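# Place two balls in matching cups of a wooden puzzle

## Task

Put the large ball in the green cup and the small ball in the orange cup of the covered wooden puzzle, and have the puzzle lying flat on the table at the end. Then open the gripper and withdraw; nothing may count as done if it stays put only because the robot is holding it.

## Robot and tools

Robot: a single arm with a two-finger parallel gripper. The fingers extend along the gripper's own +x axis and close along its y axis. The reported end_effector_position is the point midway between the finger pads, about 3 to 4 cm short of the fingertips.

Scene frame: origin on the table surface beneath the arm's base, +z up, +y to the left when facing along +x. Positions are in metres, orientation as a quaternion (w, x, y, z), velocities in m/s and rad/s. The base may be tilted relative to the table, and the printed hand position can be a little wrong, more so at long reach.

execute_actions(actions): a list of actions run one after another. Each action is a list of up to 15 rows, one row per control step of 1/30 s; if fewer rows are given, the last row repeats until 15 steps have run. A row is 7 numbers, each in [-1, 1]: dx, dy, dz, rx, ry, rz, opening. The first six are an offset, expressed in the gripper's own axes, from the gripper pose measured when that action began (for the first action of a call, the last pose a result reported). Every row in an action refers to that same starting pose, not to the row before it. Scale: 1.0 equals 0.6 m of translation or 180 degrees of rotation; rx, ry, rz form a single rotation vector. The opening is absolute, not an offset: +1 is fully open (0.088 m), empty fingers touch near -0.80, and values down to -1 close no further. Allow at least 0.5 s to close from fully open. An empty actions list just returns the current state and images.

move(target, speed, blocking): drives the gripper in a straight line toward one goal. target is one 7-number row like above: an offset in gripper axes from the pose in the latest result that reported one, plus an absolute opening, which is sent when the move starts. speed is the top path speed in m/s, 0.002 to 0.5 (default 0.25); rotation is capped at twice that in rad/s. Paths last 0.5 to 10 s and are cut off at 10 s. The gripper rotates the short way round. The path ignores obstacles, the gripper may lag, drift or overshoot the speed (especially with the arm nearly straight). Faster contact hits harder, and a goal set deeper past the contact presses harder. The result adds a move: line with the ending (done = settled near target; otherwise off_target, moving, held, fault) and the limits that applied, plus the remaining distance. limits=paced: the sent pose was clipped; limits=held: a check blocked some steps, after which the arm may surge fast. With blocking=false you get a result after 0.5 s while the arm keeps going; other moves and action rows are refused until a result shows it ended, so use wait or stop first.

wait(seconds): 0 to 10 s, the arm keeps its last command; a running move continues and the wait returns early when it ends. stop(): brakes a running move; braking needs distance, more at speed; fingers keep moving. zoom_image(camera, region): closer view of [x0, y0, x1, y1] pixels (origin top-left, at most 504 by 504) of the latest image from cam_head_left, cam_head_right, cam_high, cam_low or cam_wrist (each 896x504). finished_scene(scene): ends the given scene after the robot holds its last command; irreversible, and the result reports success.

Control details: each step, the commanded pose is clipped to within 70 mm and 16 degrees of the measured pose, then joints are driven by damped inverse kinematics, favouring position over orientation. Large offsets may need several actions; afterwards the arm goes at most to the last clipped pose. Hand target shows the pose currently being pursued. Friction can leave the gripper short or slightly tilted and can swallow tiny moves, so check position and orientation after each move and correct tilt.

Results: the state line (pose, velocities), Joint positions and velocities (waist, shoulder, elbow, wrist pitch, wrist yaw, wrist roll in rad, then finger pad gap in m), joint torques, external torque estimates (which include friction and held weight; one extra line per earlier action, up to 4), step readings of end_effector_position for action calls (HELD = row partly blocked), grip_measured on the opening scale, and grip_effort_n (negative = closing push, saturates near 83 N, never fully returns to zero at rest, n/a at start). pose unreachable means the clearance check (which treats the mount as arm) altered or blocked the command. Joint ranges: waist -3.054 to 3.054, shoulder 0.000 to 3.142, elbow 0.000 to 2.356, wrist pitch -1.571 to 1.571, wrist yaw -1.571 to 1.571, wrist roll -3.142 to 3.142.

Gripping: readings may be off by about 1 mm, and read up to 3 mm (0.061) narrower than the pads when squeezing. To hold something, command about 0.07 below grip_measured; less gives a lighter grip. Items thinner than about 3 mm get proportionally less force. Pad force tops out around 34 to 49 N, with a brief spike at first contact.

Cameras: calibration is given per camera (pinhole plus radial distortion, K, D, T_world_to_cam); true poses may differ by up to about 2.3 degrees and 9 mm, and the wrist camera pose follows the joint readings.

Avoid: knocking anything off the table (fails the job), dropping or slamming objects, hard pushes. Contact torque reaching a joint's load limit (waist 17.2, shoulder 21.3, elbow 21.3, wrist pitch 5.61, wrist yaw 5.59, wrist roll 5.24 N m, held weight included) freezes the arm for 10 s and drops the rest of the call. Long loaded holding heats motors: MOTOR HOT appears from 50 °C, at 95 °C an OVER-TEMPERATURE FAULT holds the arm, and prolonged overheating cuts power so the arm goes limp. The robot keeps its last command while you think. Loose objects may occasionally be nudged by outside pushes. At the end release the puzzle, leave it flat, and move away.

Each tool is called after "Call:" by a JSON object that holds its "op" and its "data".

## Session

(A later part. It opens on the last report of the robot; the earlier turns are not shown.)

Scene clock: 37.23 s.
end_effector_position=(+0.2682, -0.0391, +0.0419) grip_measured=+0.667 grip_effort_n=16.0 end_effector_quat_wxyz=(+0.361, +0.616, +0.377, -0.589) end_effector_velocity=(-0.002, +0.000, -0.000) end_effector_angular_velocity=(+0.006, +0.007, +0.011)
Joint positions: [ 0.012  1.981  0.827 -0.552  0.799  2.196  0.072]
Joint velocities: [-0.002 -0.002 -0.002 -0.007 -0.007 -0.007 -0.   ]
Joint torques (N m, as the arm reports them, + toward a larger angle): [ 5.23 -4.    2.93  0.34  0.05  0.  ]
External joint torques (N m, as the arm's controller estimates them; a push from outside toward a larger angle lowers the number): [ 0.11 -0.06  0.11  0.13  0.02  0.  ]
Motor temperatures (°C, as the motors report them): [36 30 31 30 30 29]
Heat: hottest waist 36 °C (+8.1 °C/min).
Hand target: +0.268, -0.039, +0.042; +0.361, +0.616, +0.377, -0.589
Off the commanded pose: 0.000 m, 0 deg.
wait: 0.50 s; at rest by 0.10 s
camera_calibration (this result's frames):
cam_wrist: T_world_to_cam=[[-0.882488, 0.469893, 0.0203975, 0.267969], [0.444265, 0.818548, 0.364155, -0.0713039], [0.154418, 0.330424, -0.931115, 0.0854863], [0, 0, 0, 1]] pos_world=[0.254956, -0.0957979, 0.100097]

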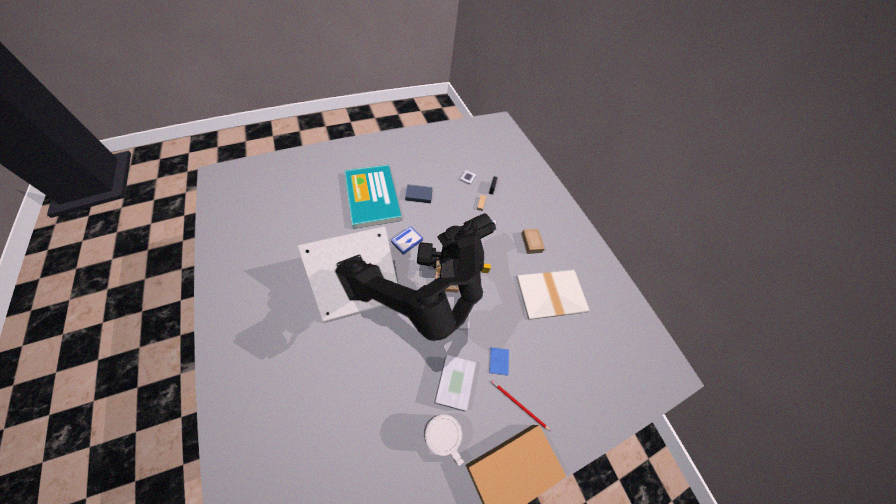

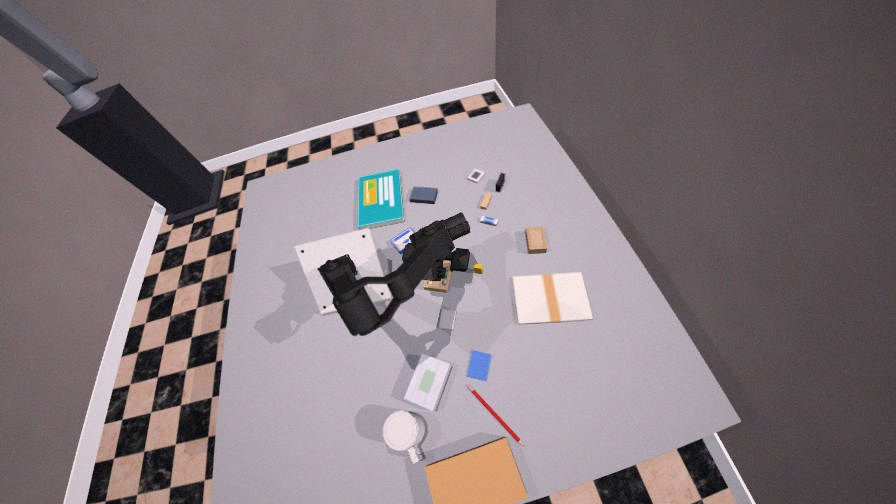

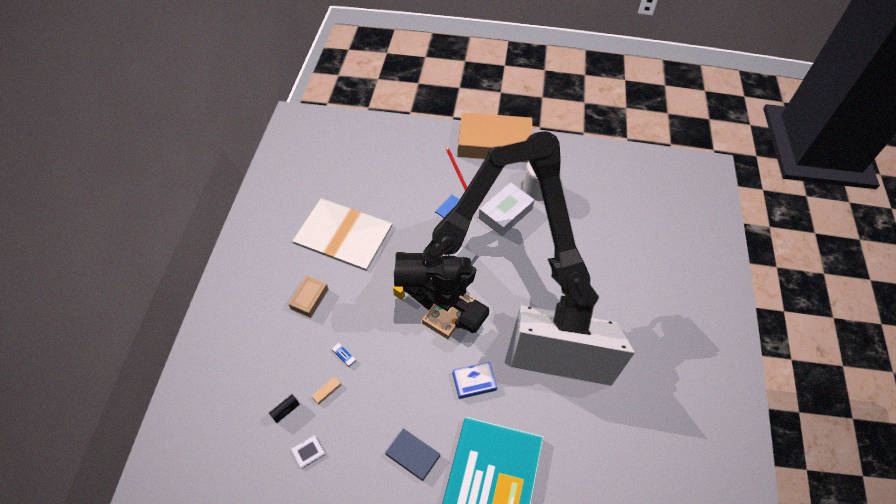

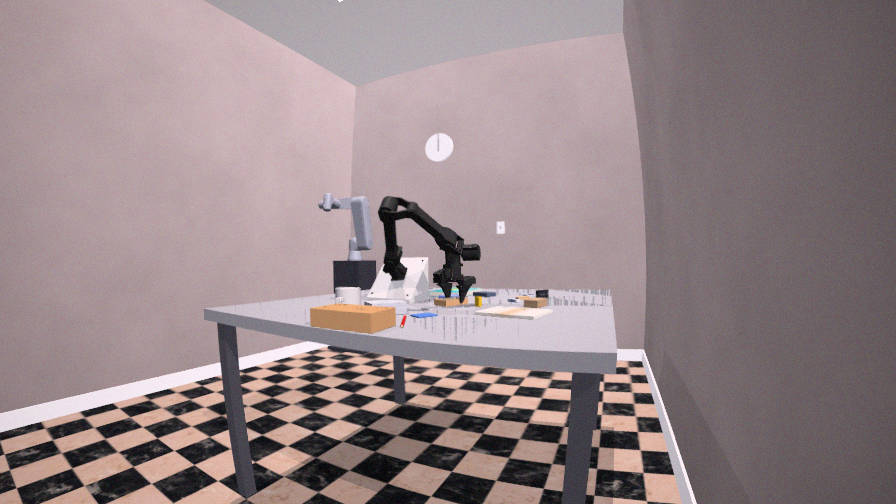

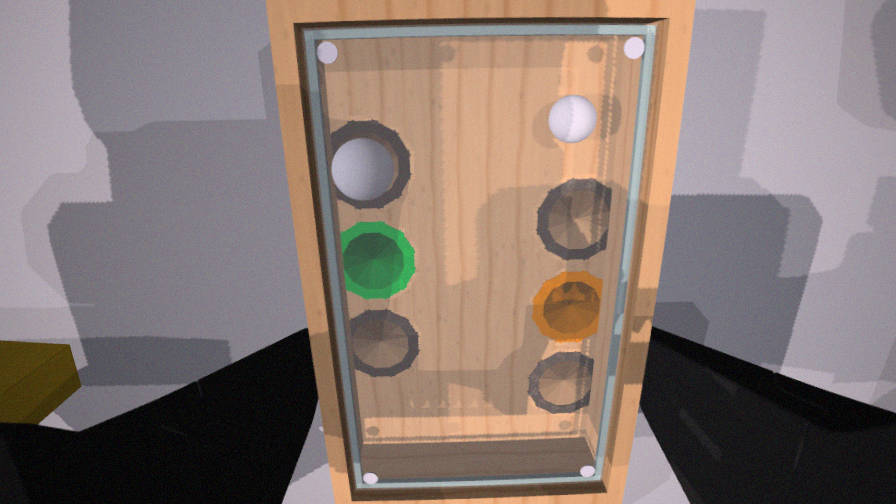

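Call:
{"op": "execute_actions", "data": {"actions": [[[0,0,0,0,0,0,0.65],[0,0,0,0,0,0,0.64],[0,0,0,0,0,0,0.63],[0,0,0,0,0,0,0.62],[0,0,0,0,0,0,0.61],[0,0,0,0,0,0,0.60],[0,0,0,0,0,0,0.58],[0,0,0,0,0,0,0.56],[0,0,0,0,0,0,0.54],[0,0,0,0,0,0,0.52],[0,0,0,0,0,0,0.51]]]}}

Call:
{"op": "move", "data": {"target": [0.004, 0.0, -0.075, 0, 0, 0, 0.51], "speed": 0.03}}

Scene clock: 39.37 s.
end_effector_position=(+0.2682, -0.0391, +0.0420) grip_measured=+0.561 grip_effort_n=-83.5 end_effector_quat_wxyz=(+0.361, +0.616, +0.377, -0.589) end_effector_velocity=(-0.003, -0.001, -0.001) end_effector_angular_velocity=(+0.006, +0.011, +0.008)
Joint positions: [ 0.012  1.981  0.827 -0.552  0.799  2.196  0.066]
Joint velocities: [-0.007 -0.002 -0.002 -0.007 -0.007 -0.007 -0.   ]
Joint torques (N m, as the arm reports them, + toward a larger angle): [ 5.2  -4.    2.94  0.37  0.05  0.  ]
External joint torques (N m, as the arm's controller estimates them; a push from outside toward a larger angle lowers the number): [ 0.12 -0.07  0.15  0.17  0.02  0.  ]
Motor temperatures (°C, as the motors report them): [36 30 31 30 30 29]
Heat: hottest waist 36 °C (+7.6 °C/min).
Hand target: +0.268, -0.039, +0.042; +0.361, +0.616, +0.377, -0.589
Off the commanded pose: 0.000 m, 0 deg.
Step readings (end_effector_position):
0: (+0.2682, -0.0391, +0.0419)
1: (+0.2682, -0.0391, +0.0419)
2: (+0.2682, -0.0391, +0.0419)
4: (+0.2682, -0.0391, +0.0419)
8: (+0.2682, -0.0391, +0.0419)
15: end_effector_position above
camera_calibration (this result's frames):
cam_wrist: T_world_to_cam=[[-0.882739, 0.469422, 0.0203389, 0.267961], [0.443814, 0.818807, 0.36412, -0.0712294], [0.154272, 0.33045, -0.93113, 0.085584], [0, 0, 0, 1]] pos_world=[0.254949, -0.0957448, 0.100176]

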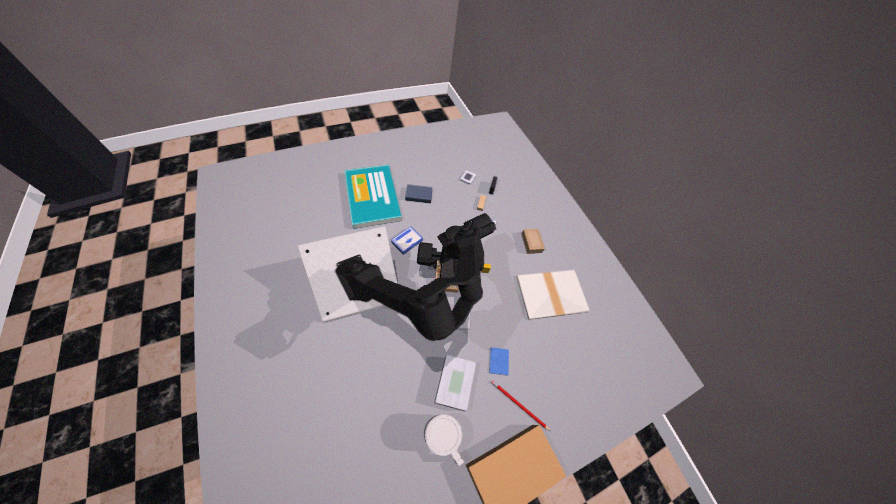

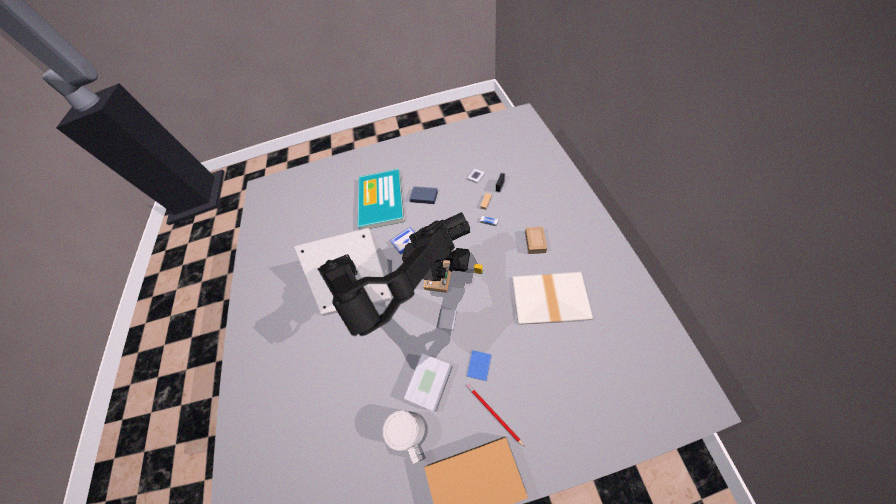

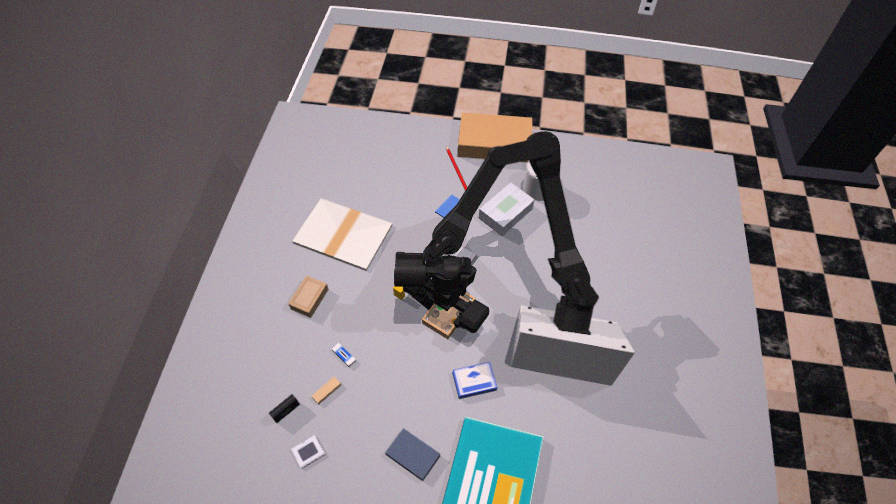

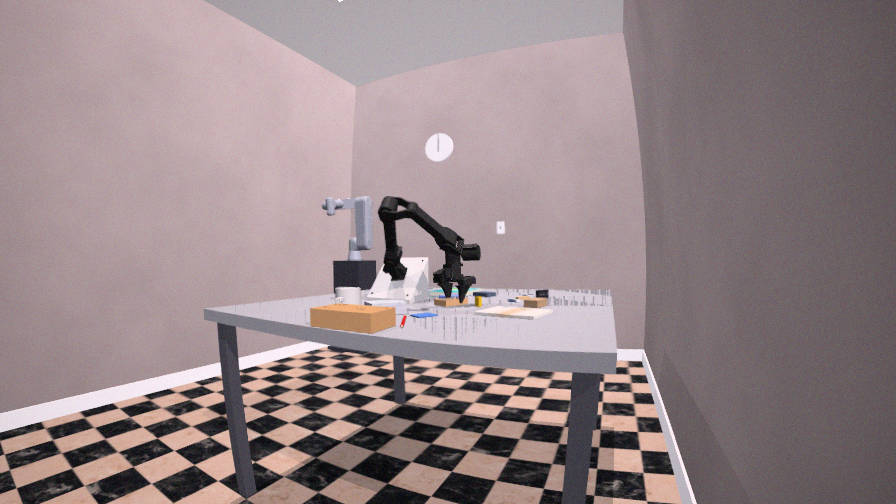

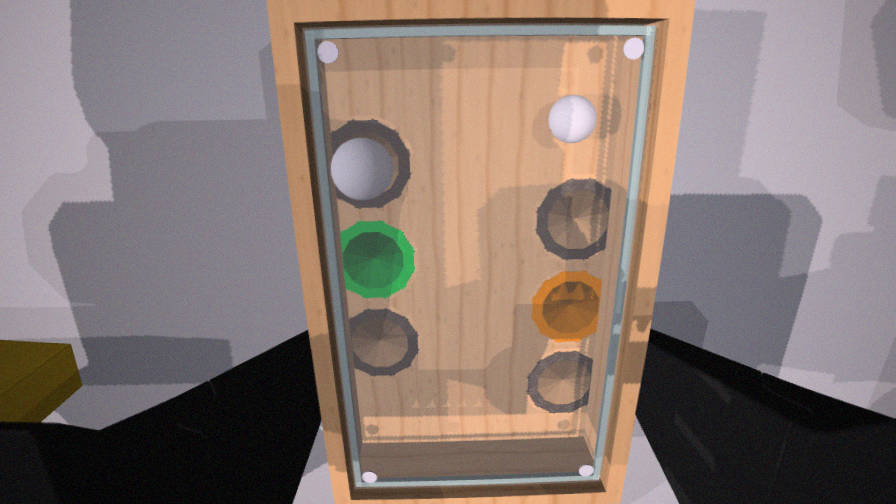

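Scene clock: 41.20 s.
end_effector_position=(+0.2879, -0.0019, +0.0425) grip_measured=+0.561 grip_effort_n=-83.5 end_effector_quat_wxyz=(+0.363, +0.617, +0.375, -0.589) end_effector_velocity=(-0.006, +0.004, -0.003) end_effector_angular_velocity=(+0.014, +0.027, +0.044)
Joint positions: [ 0.091  2.148  0.936 -0.568  0.79   2.304  0.066]
Joint velocities: [-0.002  0.012  0.002 -0.022 -0.022 -0.022 -0.   ]
Joint torques (N m, as the arm reports them, + toward a larger angle): [ 6.06 -3.32  3.67  0.36 -0.16  0.19]
External joint torques (N m, as the arm's controller estimates them; a push from outside toward a larger angle lowers the number): [ 0.47  1.11  0.8   0.16 -0.18  0.19]
Motor temperatures (°C, as the motors report them): [36 30 31 30 30 29]
Heat: hottest waist 36 °C (+7.3 °C/min).
Hand target: +0.288, +0.001, +0.042; +0.361, +0.617, +0.377, -0.589
Off the commanded pose: 0.003 m, 0 deg.
move: done
camera_calibration (this result's frames):
cam_wrist: T_world_to_cam=[[-0.882344, 0.470354, 0.0153763, 0.267994], [0.443273, 0.819681, 0.362811, -0.110369], [0.158046, 0.32694, -0.931736, 0.0696497], [0, 0, 0, 1]] pos_world=[0.274378, -0.0583557, 0.100817]

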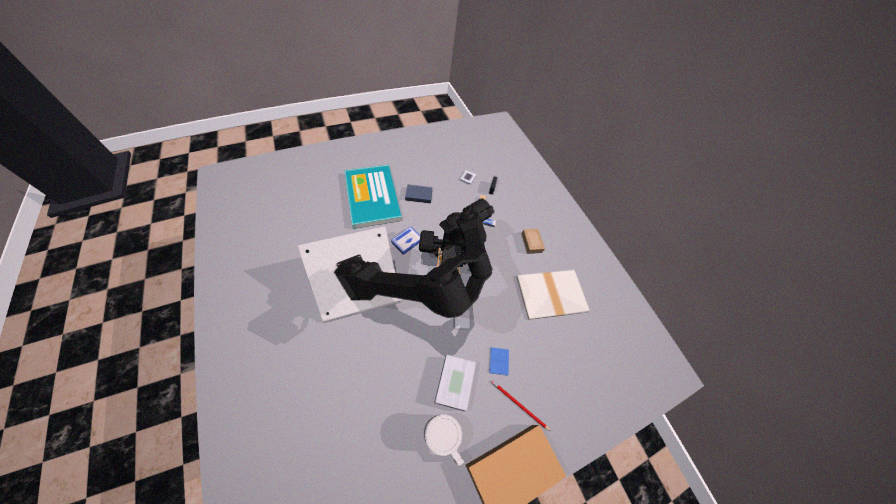

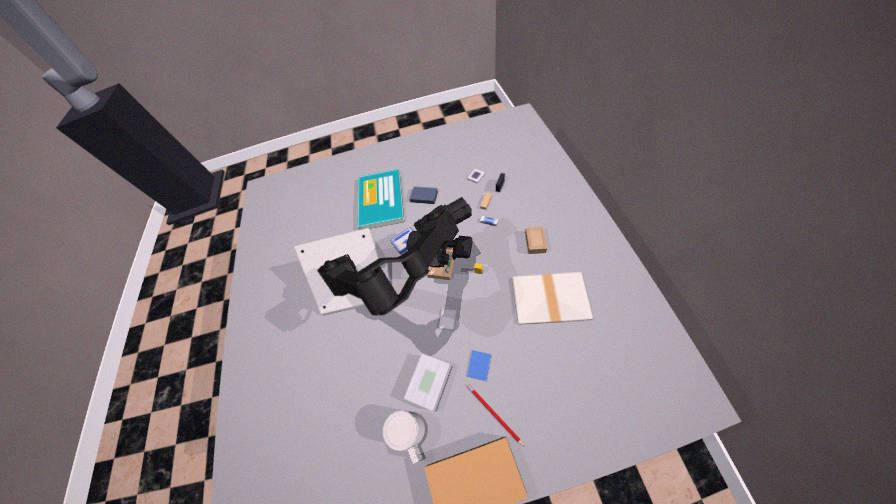

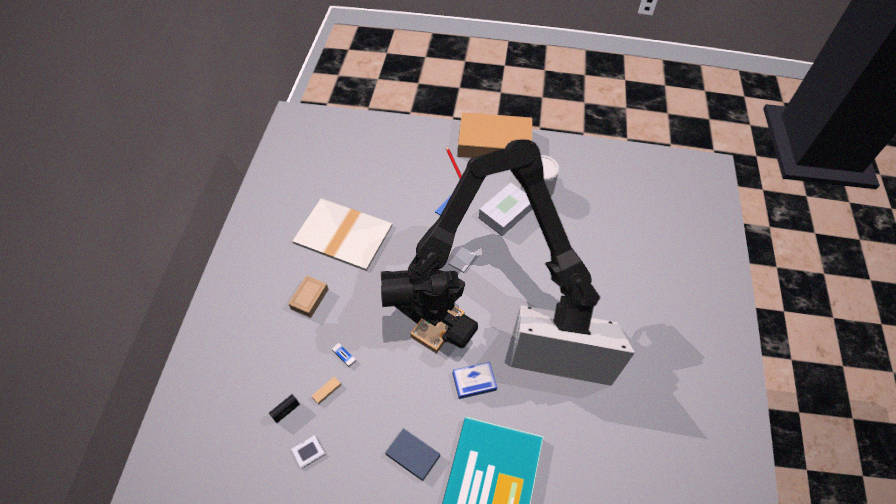

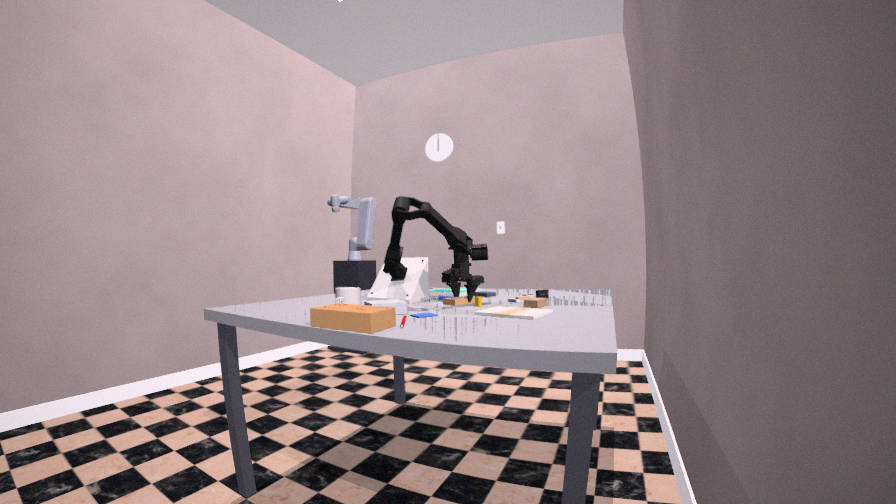

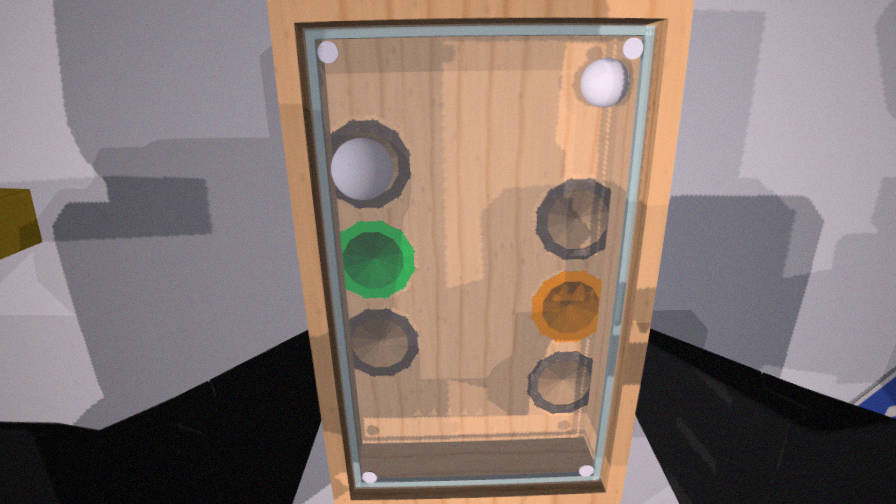

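Call:
{"op": "execute_actions", "data": {"actions": [[[0,0,0,0,0,0,0.62],[0,0,0,0,0,0,0.67]]]}}

Scene clock: 41.80 s.
end_effector_position=(+0.2880, -0.0018, +0.0424) grip_measured=+0.663 grip_effort_n=16.0 end_effector_quat_wxyz=(+0.363, +0.617, +0.375, -0.589) end_effector_velocity=(-0.003, +0.002, -0.000) end_effector_angular_velocity=(+0.020, +0.012, +0.012)
Joint positions: [ 0.091  2.149  0.937 -0.569  0.79   2.304  0.071]
Joint velocities: [-0.002 -0.002 -0.002 -0.007 -0.022 -0.007  0.002]
Joint torques (N m, as the arm reports them, + toward a larger angle): [ 5.69 -4.66  2.94  0.36  0.05 -0.01]
External joint torques (N m, as the arm's controller estimates them; a push from outside toward a larger angle lowers the number): [ 0.07 -0.21  0.09  0.17  0.02 -0.01]
Motor temperatures (°C, as the motors report them): [36 30 31 30 30 29]
Heat: hottest waist 36 °C (+7.2 °C/min).
Hand target: +0.288, -0.002, +0.042; +0.363, +0.617, +0.375, -0.589
Off the commanded pose: 0.000 m, 0 deg.
Step readings (end_effector_position):
0: (+0.2880, -0.0018, +0.0424)
1: (+0.2880, -0.0018, +0.0424)
2: (+0.2880, -0.0018, +0.0424)
4: (+0.2880, -0.0018, +0.0424)
8: (+0.2880, -0.0018, +0.0424)
15: end_effector_position above
camera_calibration (this result's frames):
cam_wrist: T_world_to_cam=[[-0.882292, 0.470445, 0.0155772, 0.268025], [0.443452, 0.81966, 0.36264, -0.110512], [0.157834, 0.326862, -0.931799, 0.069627], [0, 0, 0, 1]] pos_world=[0.274493, -0.0582676, 0.100779]

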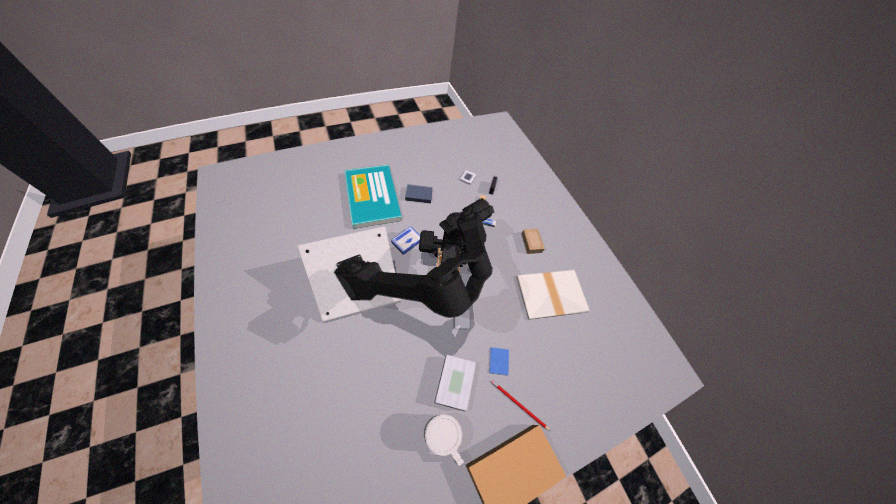

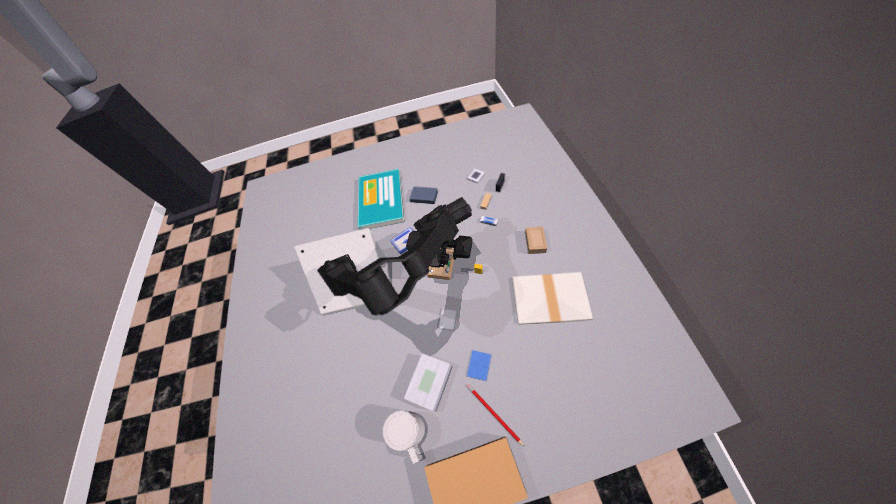

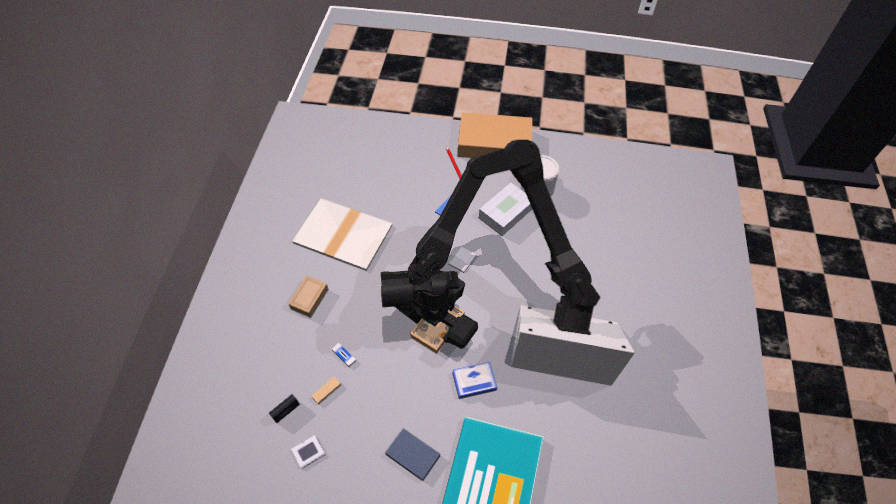

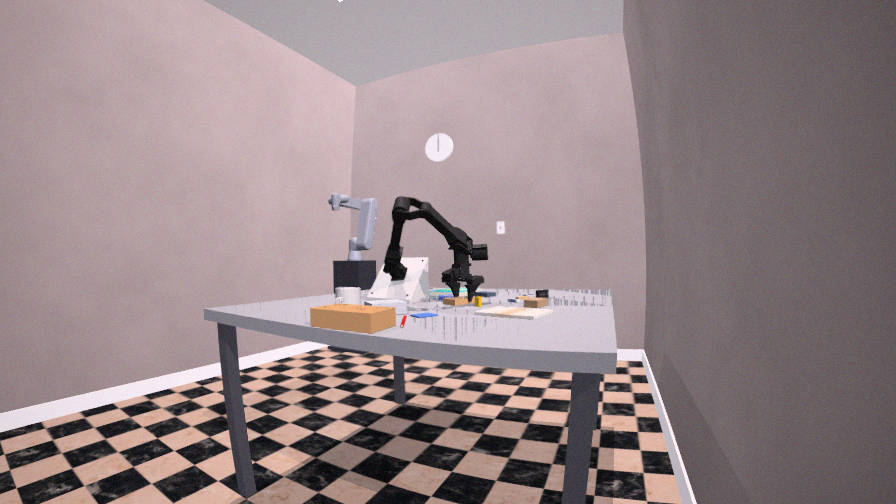

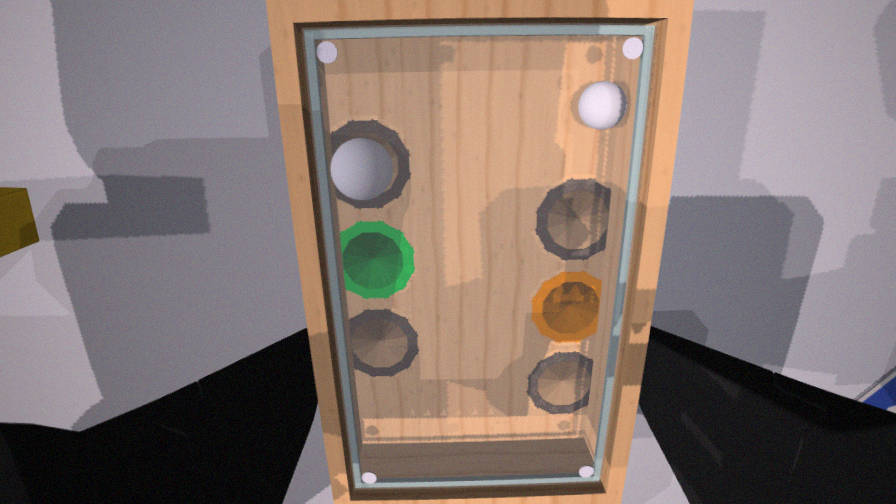

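Call:
{"op": "execute_actions", "data": {"actions": [[[0,0,0,0,0,-0.003,0.67],[0,0,0,0,0,-0.006,0.67],[0,0,0,0,0,-0.006,0.67],[0,0,0,0,0,-0.006,0.67],[0,0,0,0,0,-0.006,0.66],[0,0,0,0,0,-0.006,0.65],[0,0,0,0,0,-0.006,0.64],[0,0,0,0,0,-0.006,0.63],[0,0,0,0,0,-0.006,0.62],[0,0,0,0,0,-0.006,0.60],[0,0,0,0,0,-0.006,0.58],[0,0,0,0,0,-0.006,0.56],[0,0,0,0,0,-0.006,0.54],[0,0,0,0,0,-0.006,0.52],[0,0,0,0,0,-0.006,0.51]]]}}

Scene clock: 43.70 s.
end_effector_position=(+0.2870, -0.0027, +0.0429) grip_measured=+0.575 grip_effort_n=-59.3 end_effector_quat_wxyz=(+0.360, +0.613, +0.381, -0.591) end_effector_velocity=(-0.004, -0.001, -0.000) end_effector_angular_velocity=(+0.016, +0.028, +0.037)
Joint positions: [ 0.088  2.149  0.946 -0.591  0.783  2.307  0.067]
Joint velocities: [-0.007 -0.002  0.007 -0.037 -0.022 -0.022 -0.017]
Joint torques (N m, as the arm reports them, + toward a larger angle): [ 5.61 -3.91  3.74  0.2  -0.14  0.19]
External joint torques (N m, as the arm's controller estimates them; a push from outside toward a larger angle lowers the number): [ 0.01  0.58  0.84  0.   -0.16  0.19]
Motor temperatures (°C, as the motors report them): [36 31 31 30 30 29]
Heat: hottest waist 36 °C (+6.9 °C/min).
Hand target: +0.288, -0.002, +0.042; +0.357, +0.613, +0.381, -0.592
Off the commanded pose: 0.001 m, 0 deg.
Step readings (end_effector_position):
0: (+0.2880, -0.0018, +0.0424)
1: (+0.2880, -0.0018, +0.0424)
2: (+0.2877, -0.0019, +0.0425)
4: (+0.2868, -0.0022, +0.0425)
8: (+0.2867, -0.0026, +0.0426)
15: end_effector_position above
camera_calibration (this result's frames):
cam_wrist: T_world_to_cam=[[-0.884461, 0.4657, 0.0291925, 0.267624], [0.443848, 0.820357, 0.360573, -0.10956], [0.14397, 0.33187, -0.932274, 0.0745071], [0, 0, 0, 1]] pos_world=[0.274604, -0.0594809, 0.101153]

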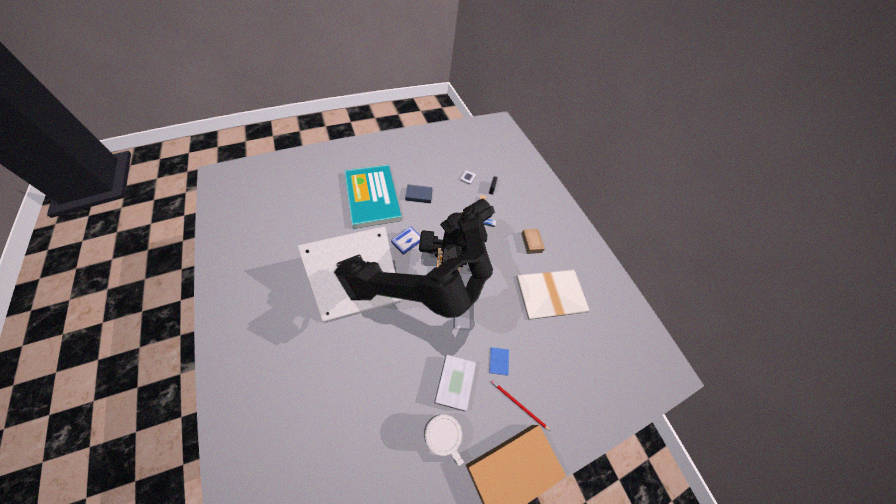

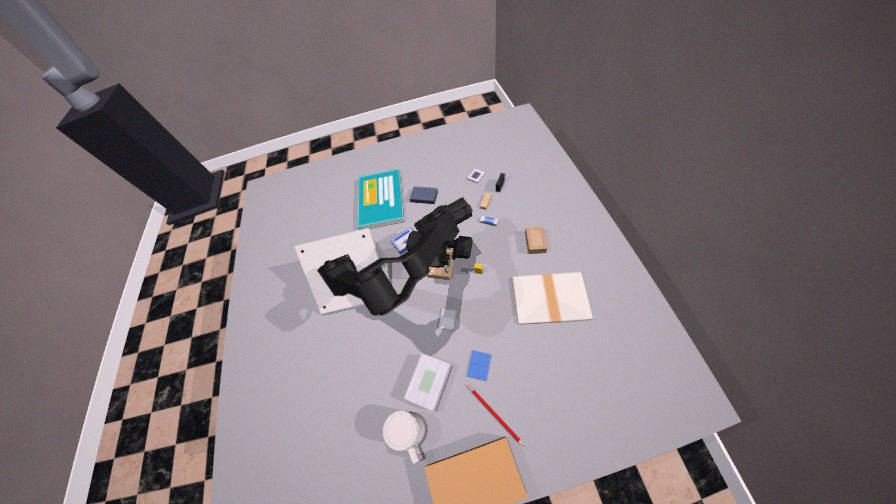

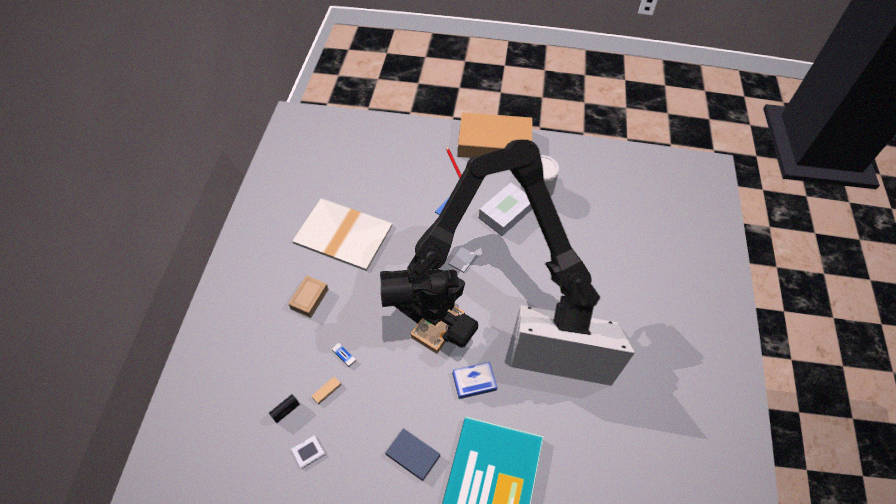

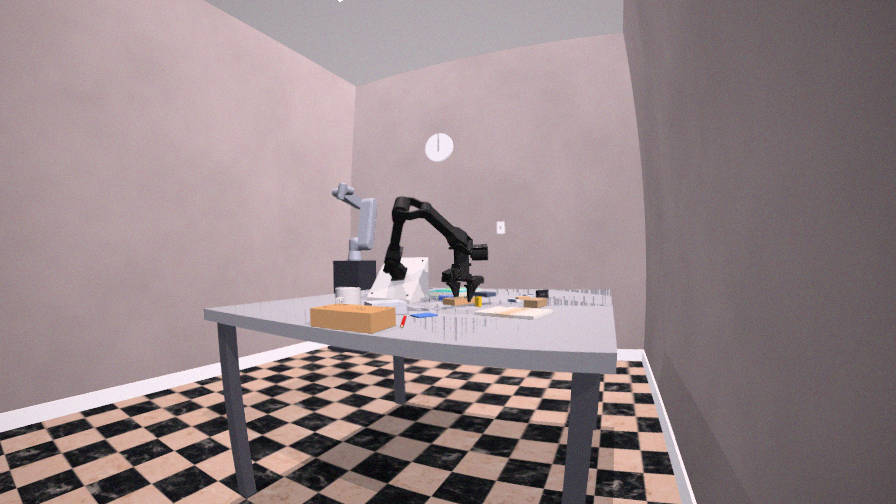

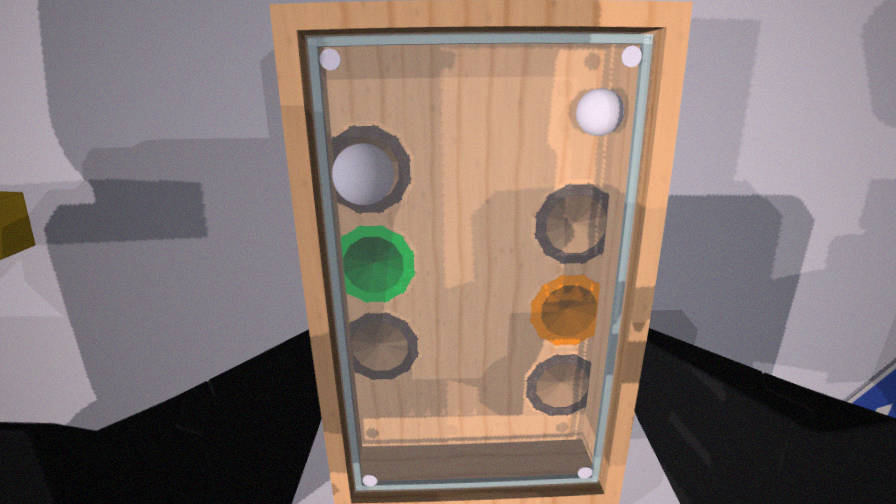

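Call:
{"op": "execute_actions", "data": {"actions": [[[0.001,-0.004,0.007,0,0,0.001,0.51],[0.001,-0.010,0.016,0,0,0.001,0.51],[0.0005,-0.017,0.028,0,0,0.001,0.51],[0,-0.025,0.041,0,0,0.001,0.51],[-0.0005,-0.033,0.054,0,0,0.001,0.51],[-0.001,-0.041,0.067,0,0,0.001,0.51],[-0.0015,-0.048,0.078,0,0,0.001,0.51],[-0.002,-0.053,0.086,0,0,0.001,0.51],[-0.002,-0.055,0.090,0,0,0.001,0.51]],[[0,-0.002,0.004,0,0,0,0.51],[0,-0.002,0.004,0,0,0,0.51],[0,-0.002,0.004,0,0,0,0.62],[0,-0.002,0.004,0,0,0,0.67]]]}}

Scene clock: 45.00 s.
end_effector_position=(+0.2385, -0.0318, +0.0422) grip_measured=+0.660 grip_effort_n=16.0 end_effector_quat_wxyz=(+0.359, +0.613, +0.381, -0.592) end_effector_velocity=(-0.001, -0.002, +0.001) end_effector_angular_velocity=(-0.008, -0.002, +0.011)
Joint positions: [ 0.046  1.934  0.718 -0.537  0.79   2.25   0.071]
Joint velocities: [ 0.002 -0.007 -0.002 -0.007  0.007 -0.007  0.002]
Joint torques (N m, as the arm reports them, + toward a larger angle): [ 4.57 -4.24  2.31  0.41  0.05 -0.12]
External joint torques (N m, as the arm's controller estimates them; a push from outside toward a larger angle lowers the number): [-0.07 -0.73 -0.44  0.22  0.03 -0.12]
External joint torques at the end of the 1st action: [-0.37 -0.76 -0.65  0.25  0.27 -0.17]
Motor temperatures (°C, as the motors report them): [36 31 31 30 30 29]
Heat: hottest waist 36 °C (+6.7 °C/min).
Hand target: +0.238, -0.033, +0.042; +0.360, +0.613, +0.381, -0.591
Off the commanded pose: 0.001 m, 0 deg.
Step readings (end_effector_position; steps 1 to 15: 1st action; 16 to 30: 2nd action):
0: (+0.2871, -0.0027, +0.0430)
1: (+0.2870, -0.0026, +0.0430)
2: (+0.2866, -0.0027, +0.0429)
4: (+0.2826, -0.0044, +0.0430)
8: (+0.2616, -0.0159, +0.0424)
15: (+0.2397, -0.0309, +0.0423)
16: (+0.2390, -0.0316, +0.0424)
17: (+0.2387, -0.0317, +0.0423)
19: (+0.2387, -0.0318, +0.0423)
23: (+0.2385, -0.0318, +0.0422)
30: end_effector_position above
camera_calibration (this result's frames):
cam_wrist: T_world_to_cam=[[-0.883776, 0.46693, 0.0302543, 0.238112], [0.44524, 0.819316, 0.361224, -0.0642833], [0.143879, 0.332712, -0.931988, 0.0905176], [0, 0, 0, 1]] pos_world=[0.226035, -0.0886296, 0.100378]

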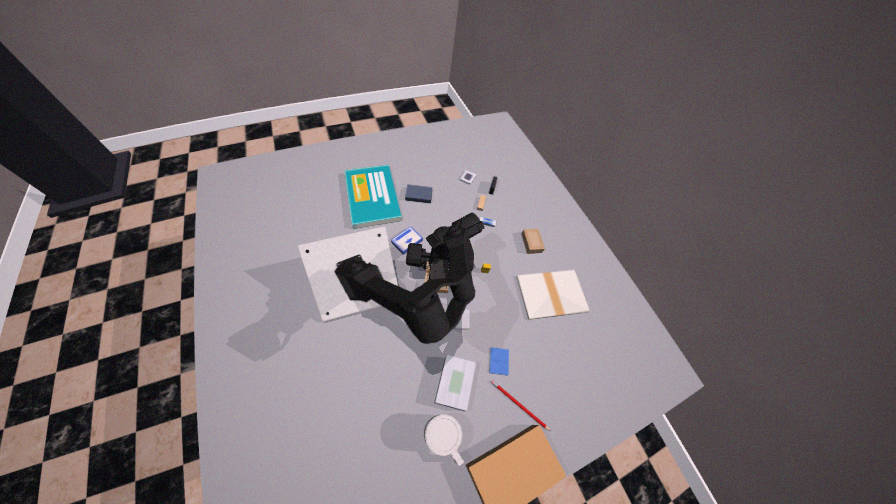

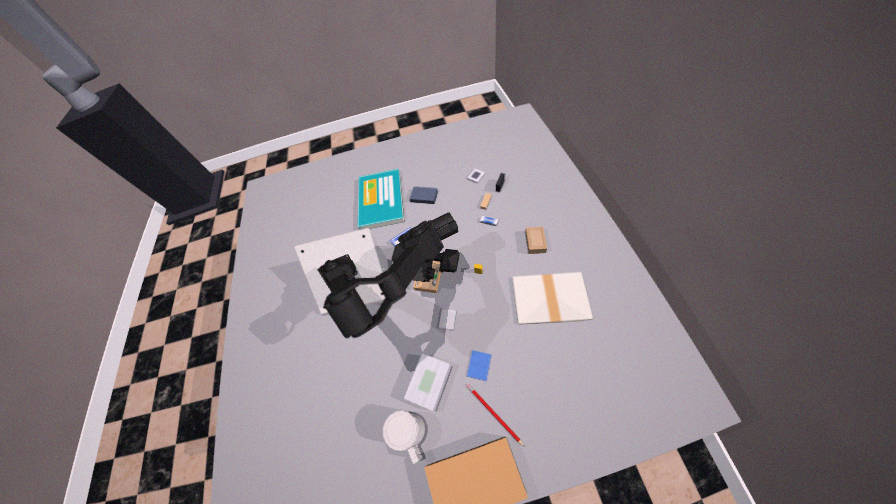

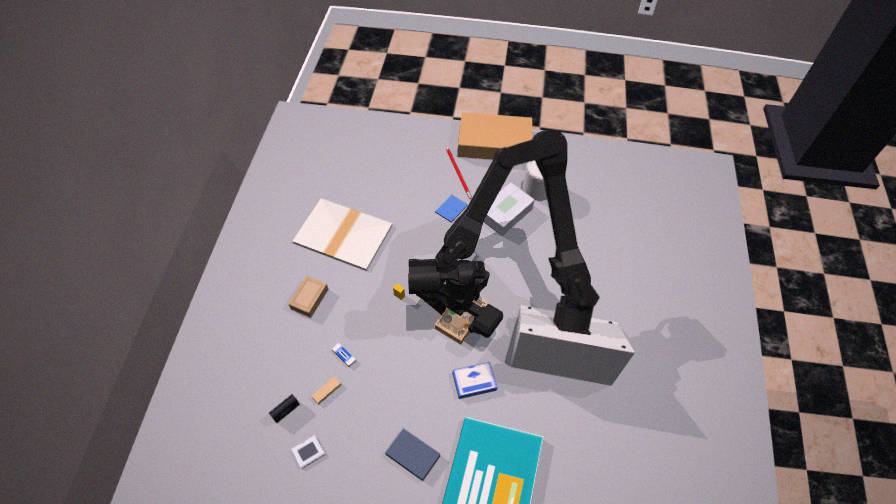

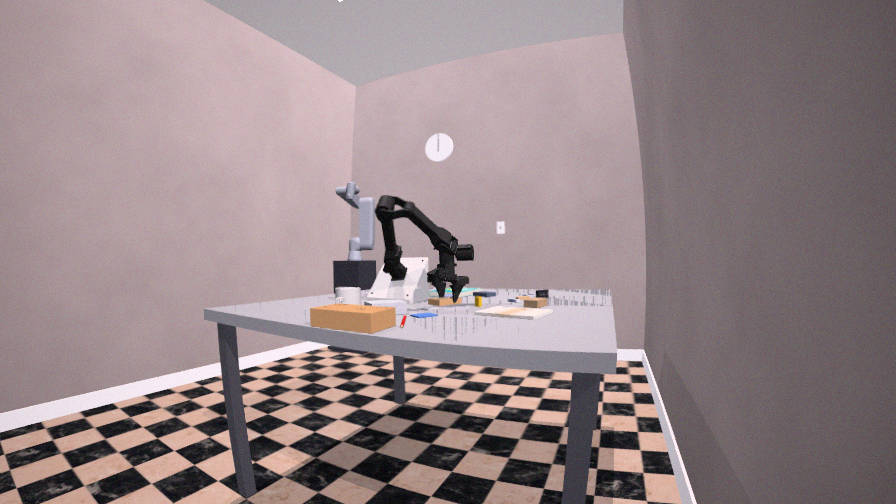

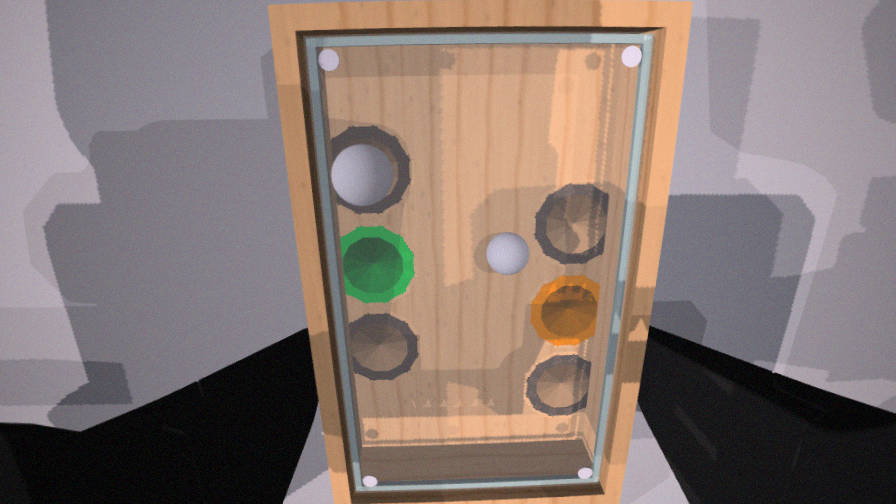

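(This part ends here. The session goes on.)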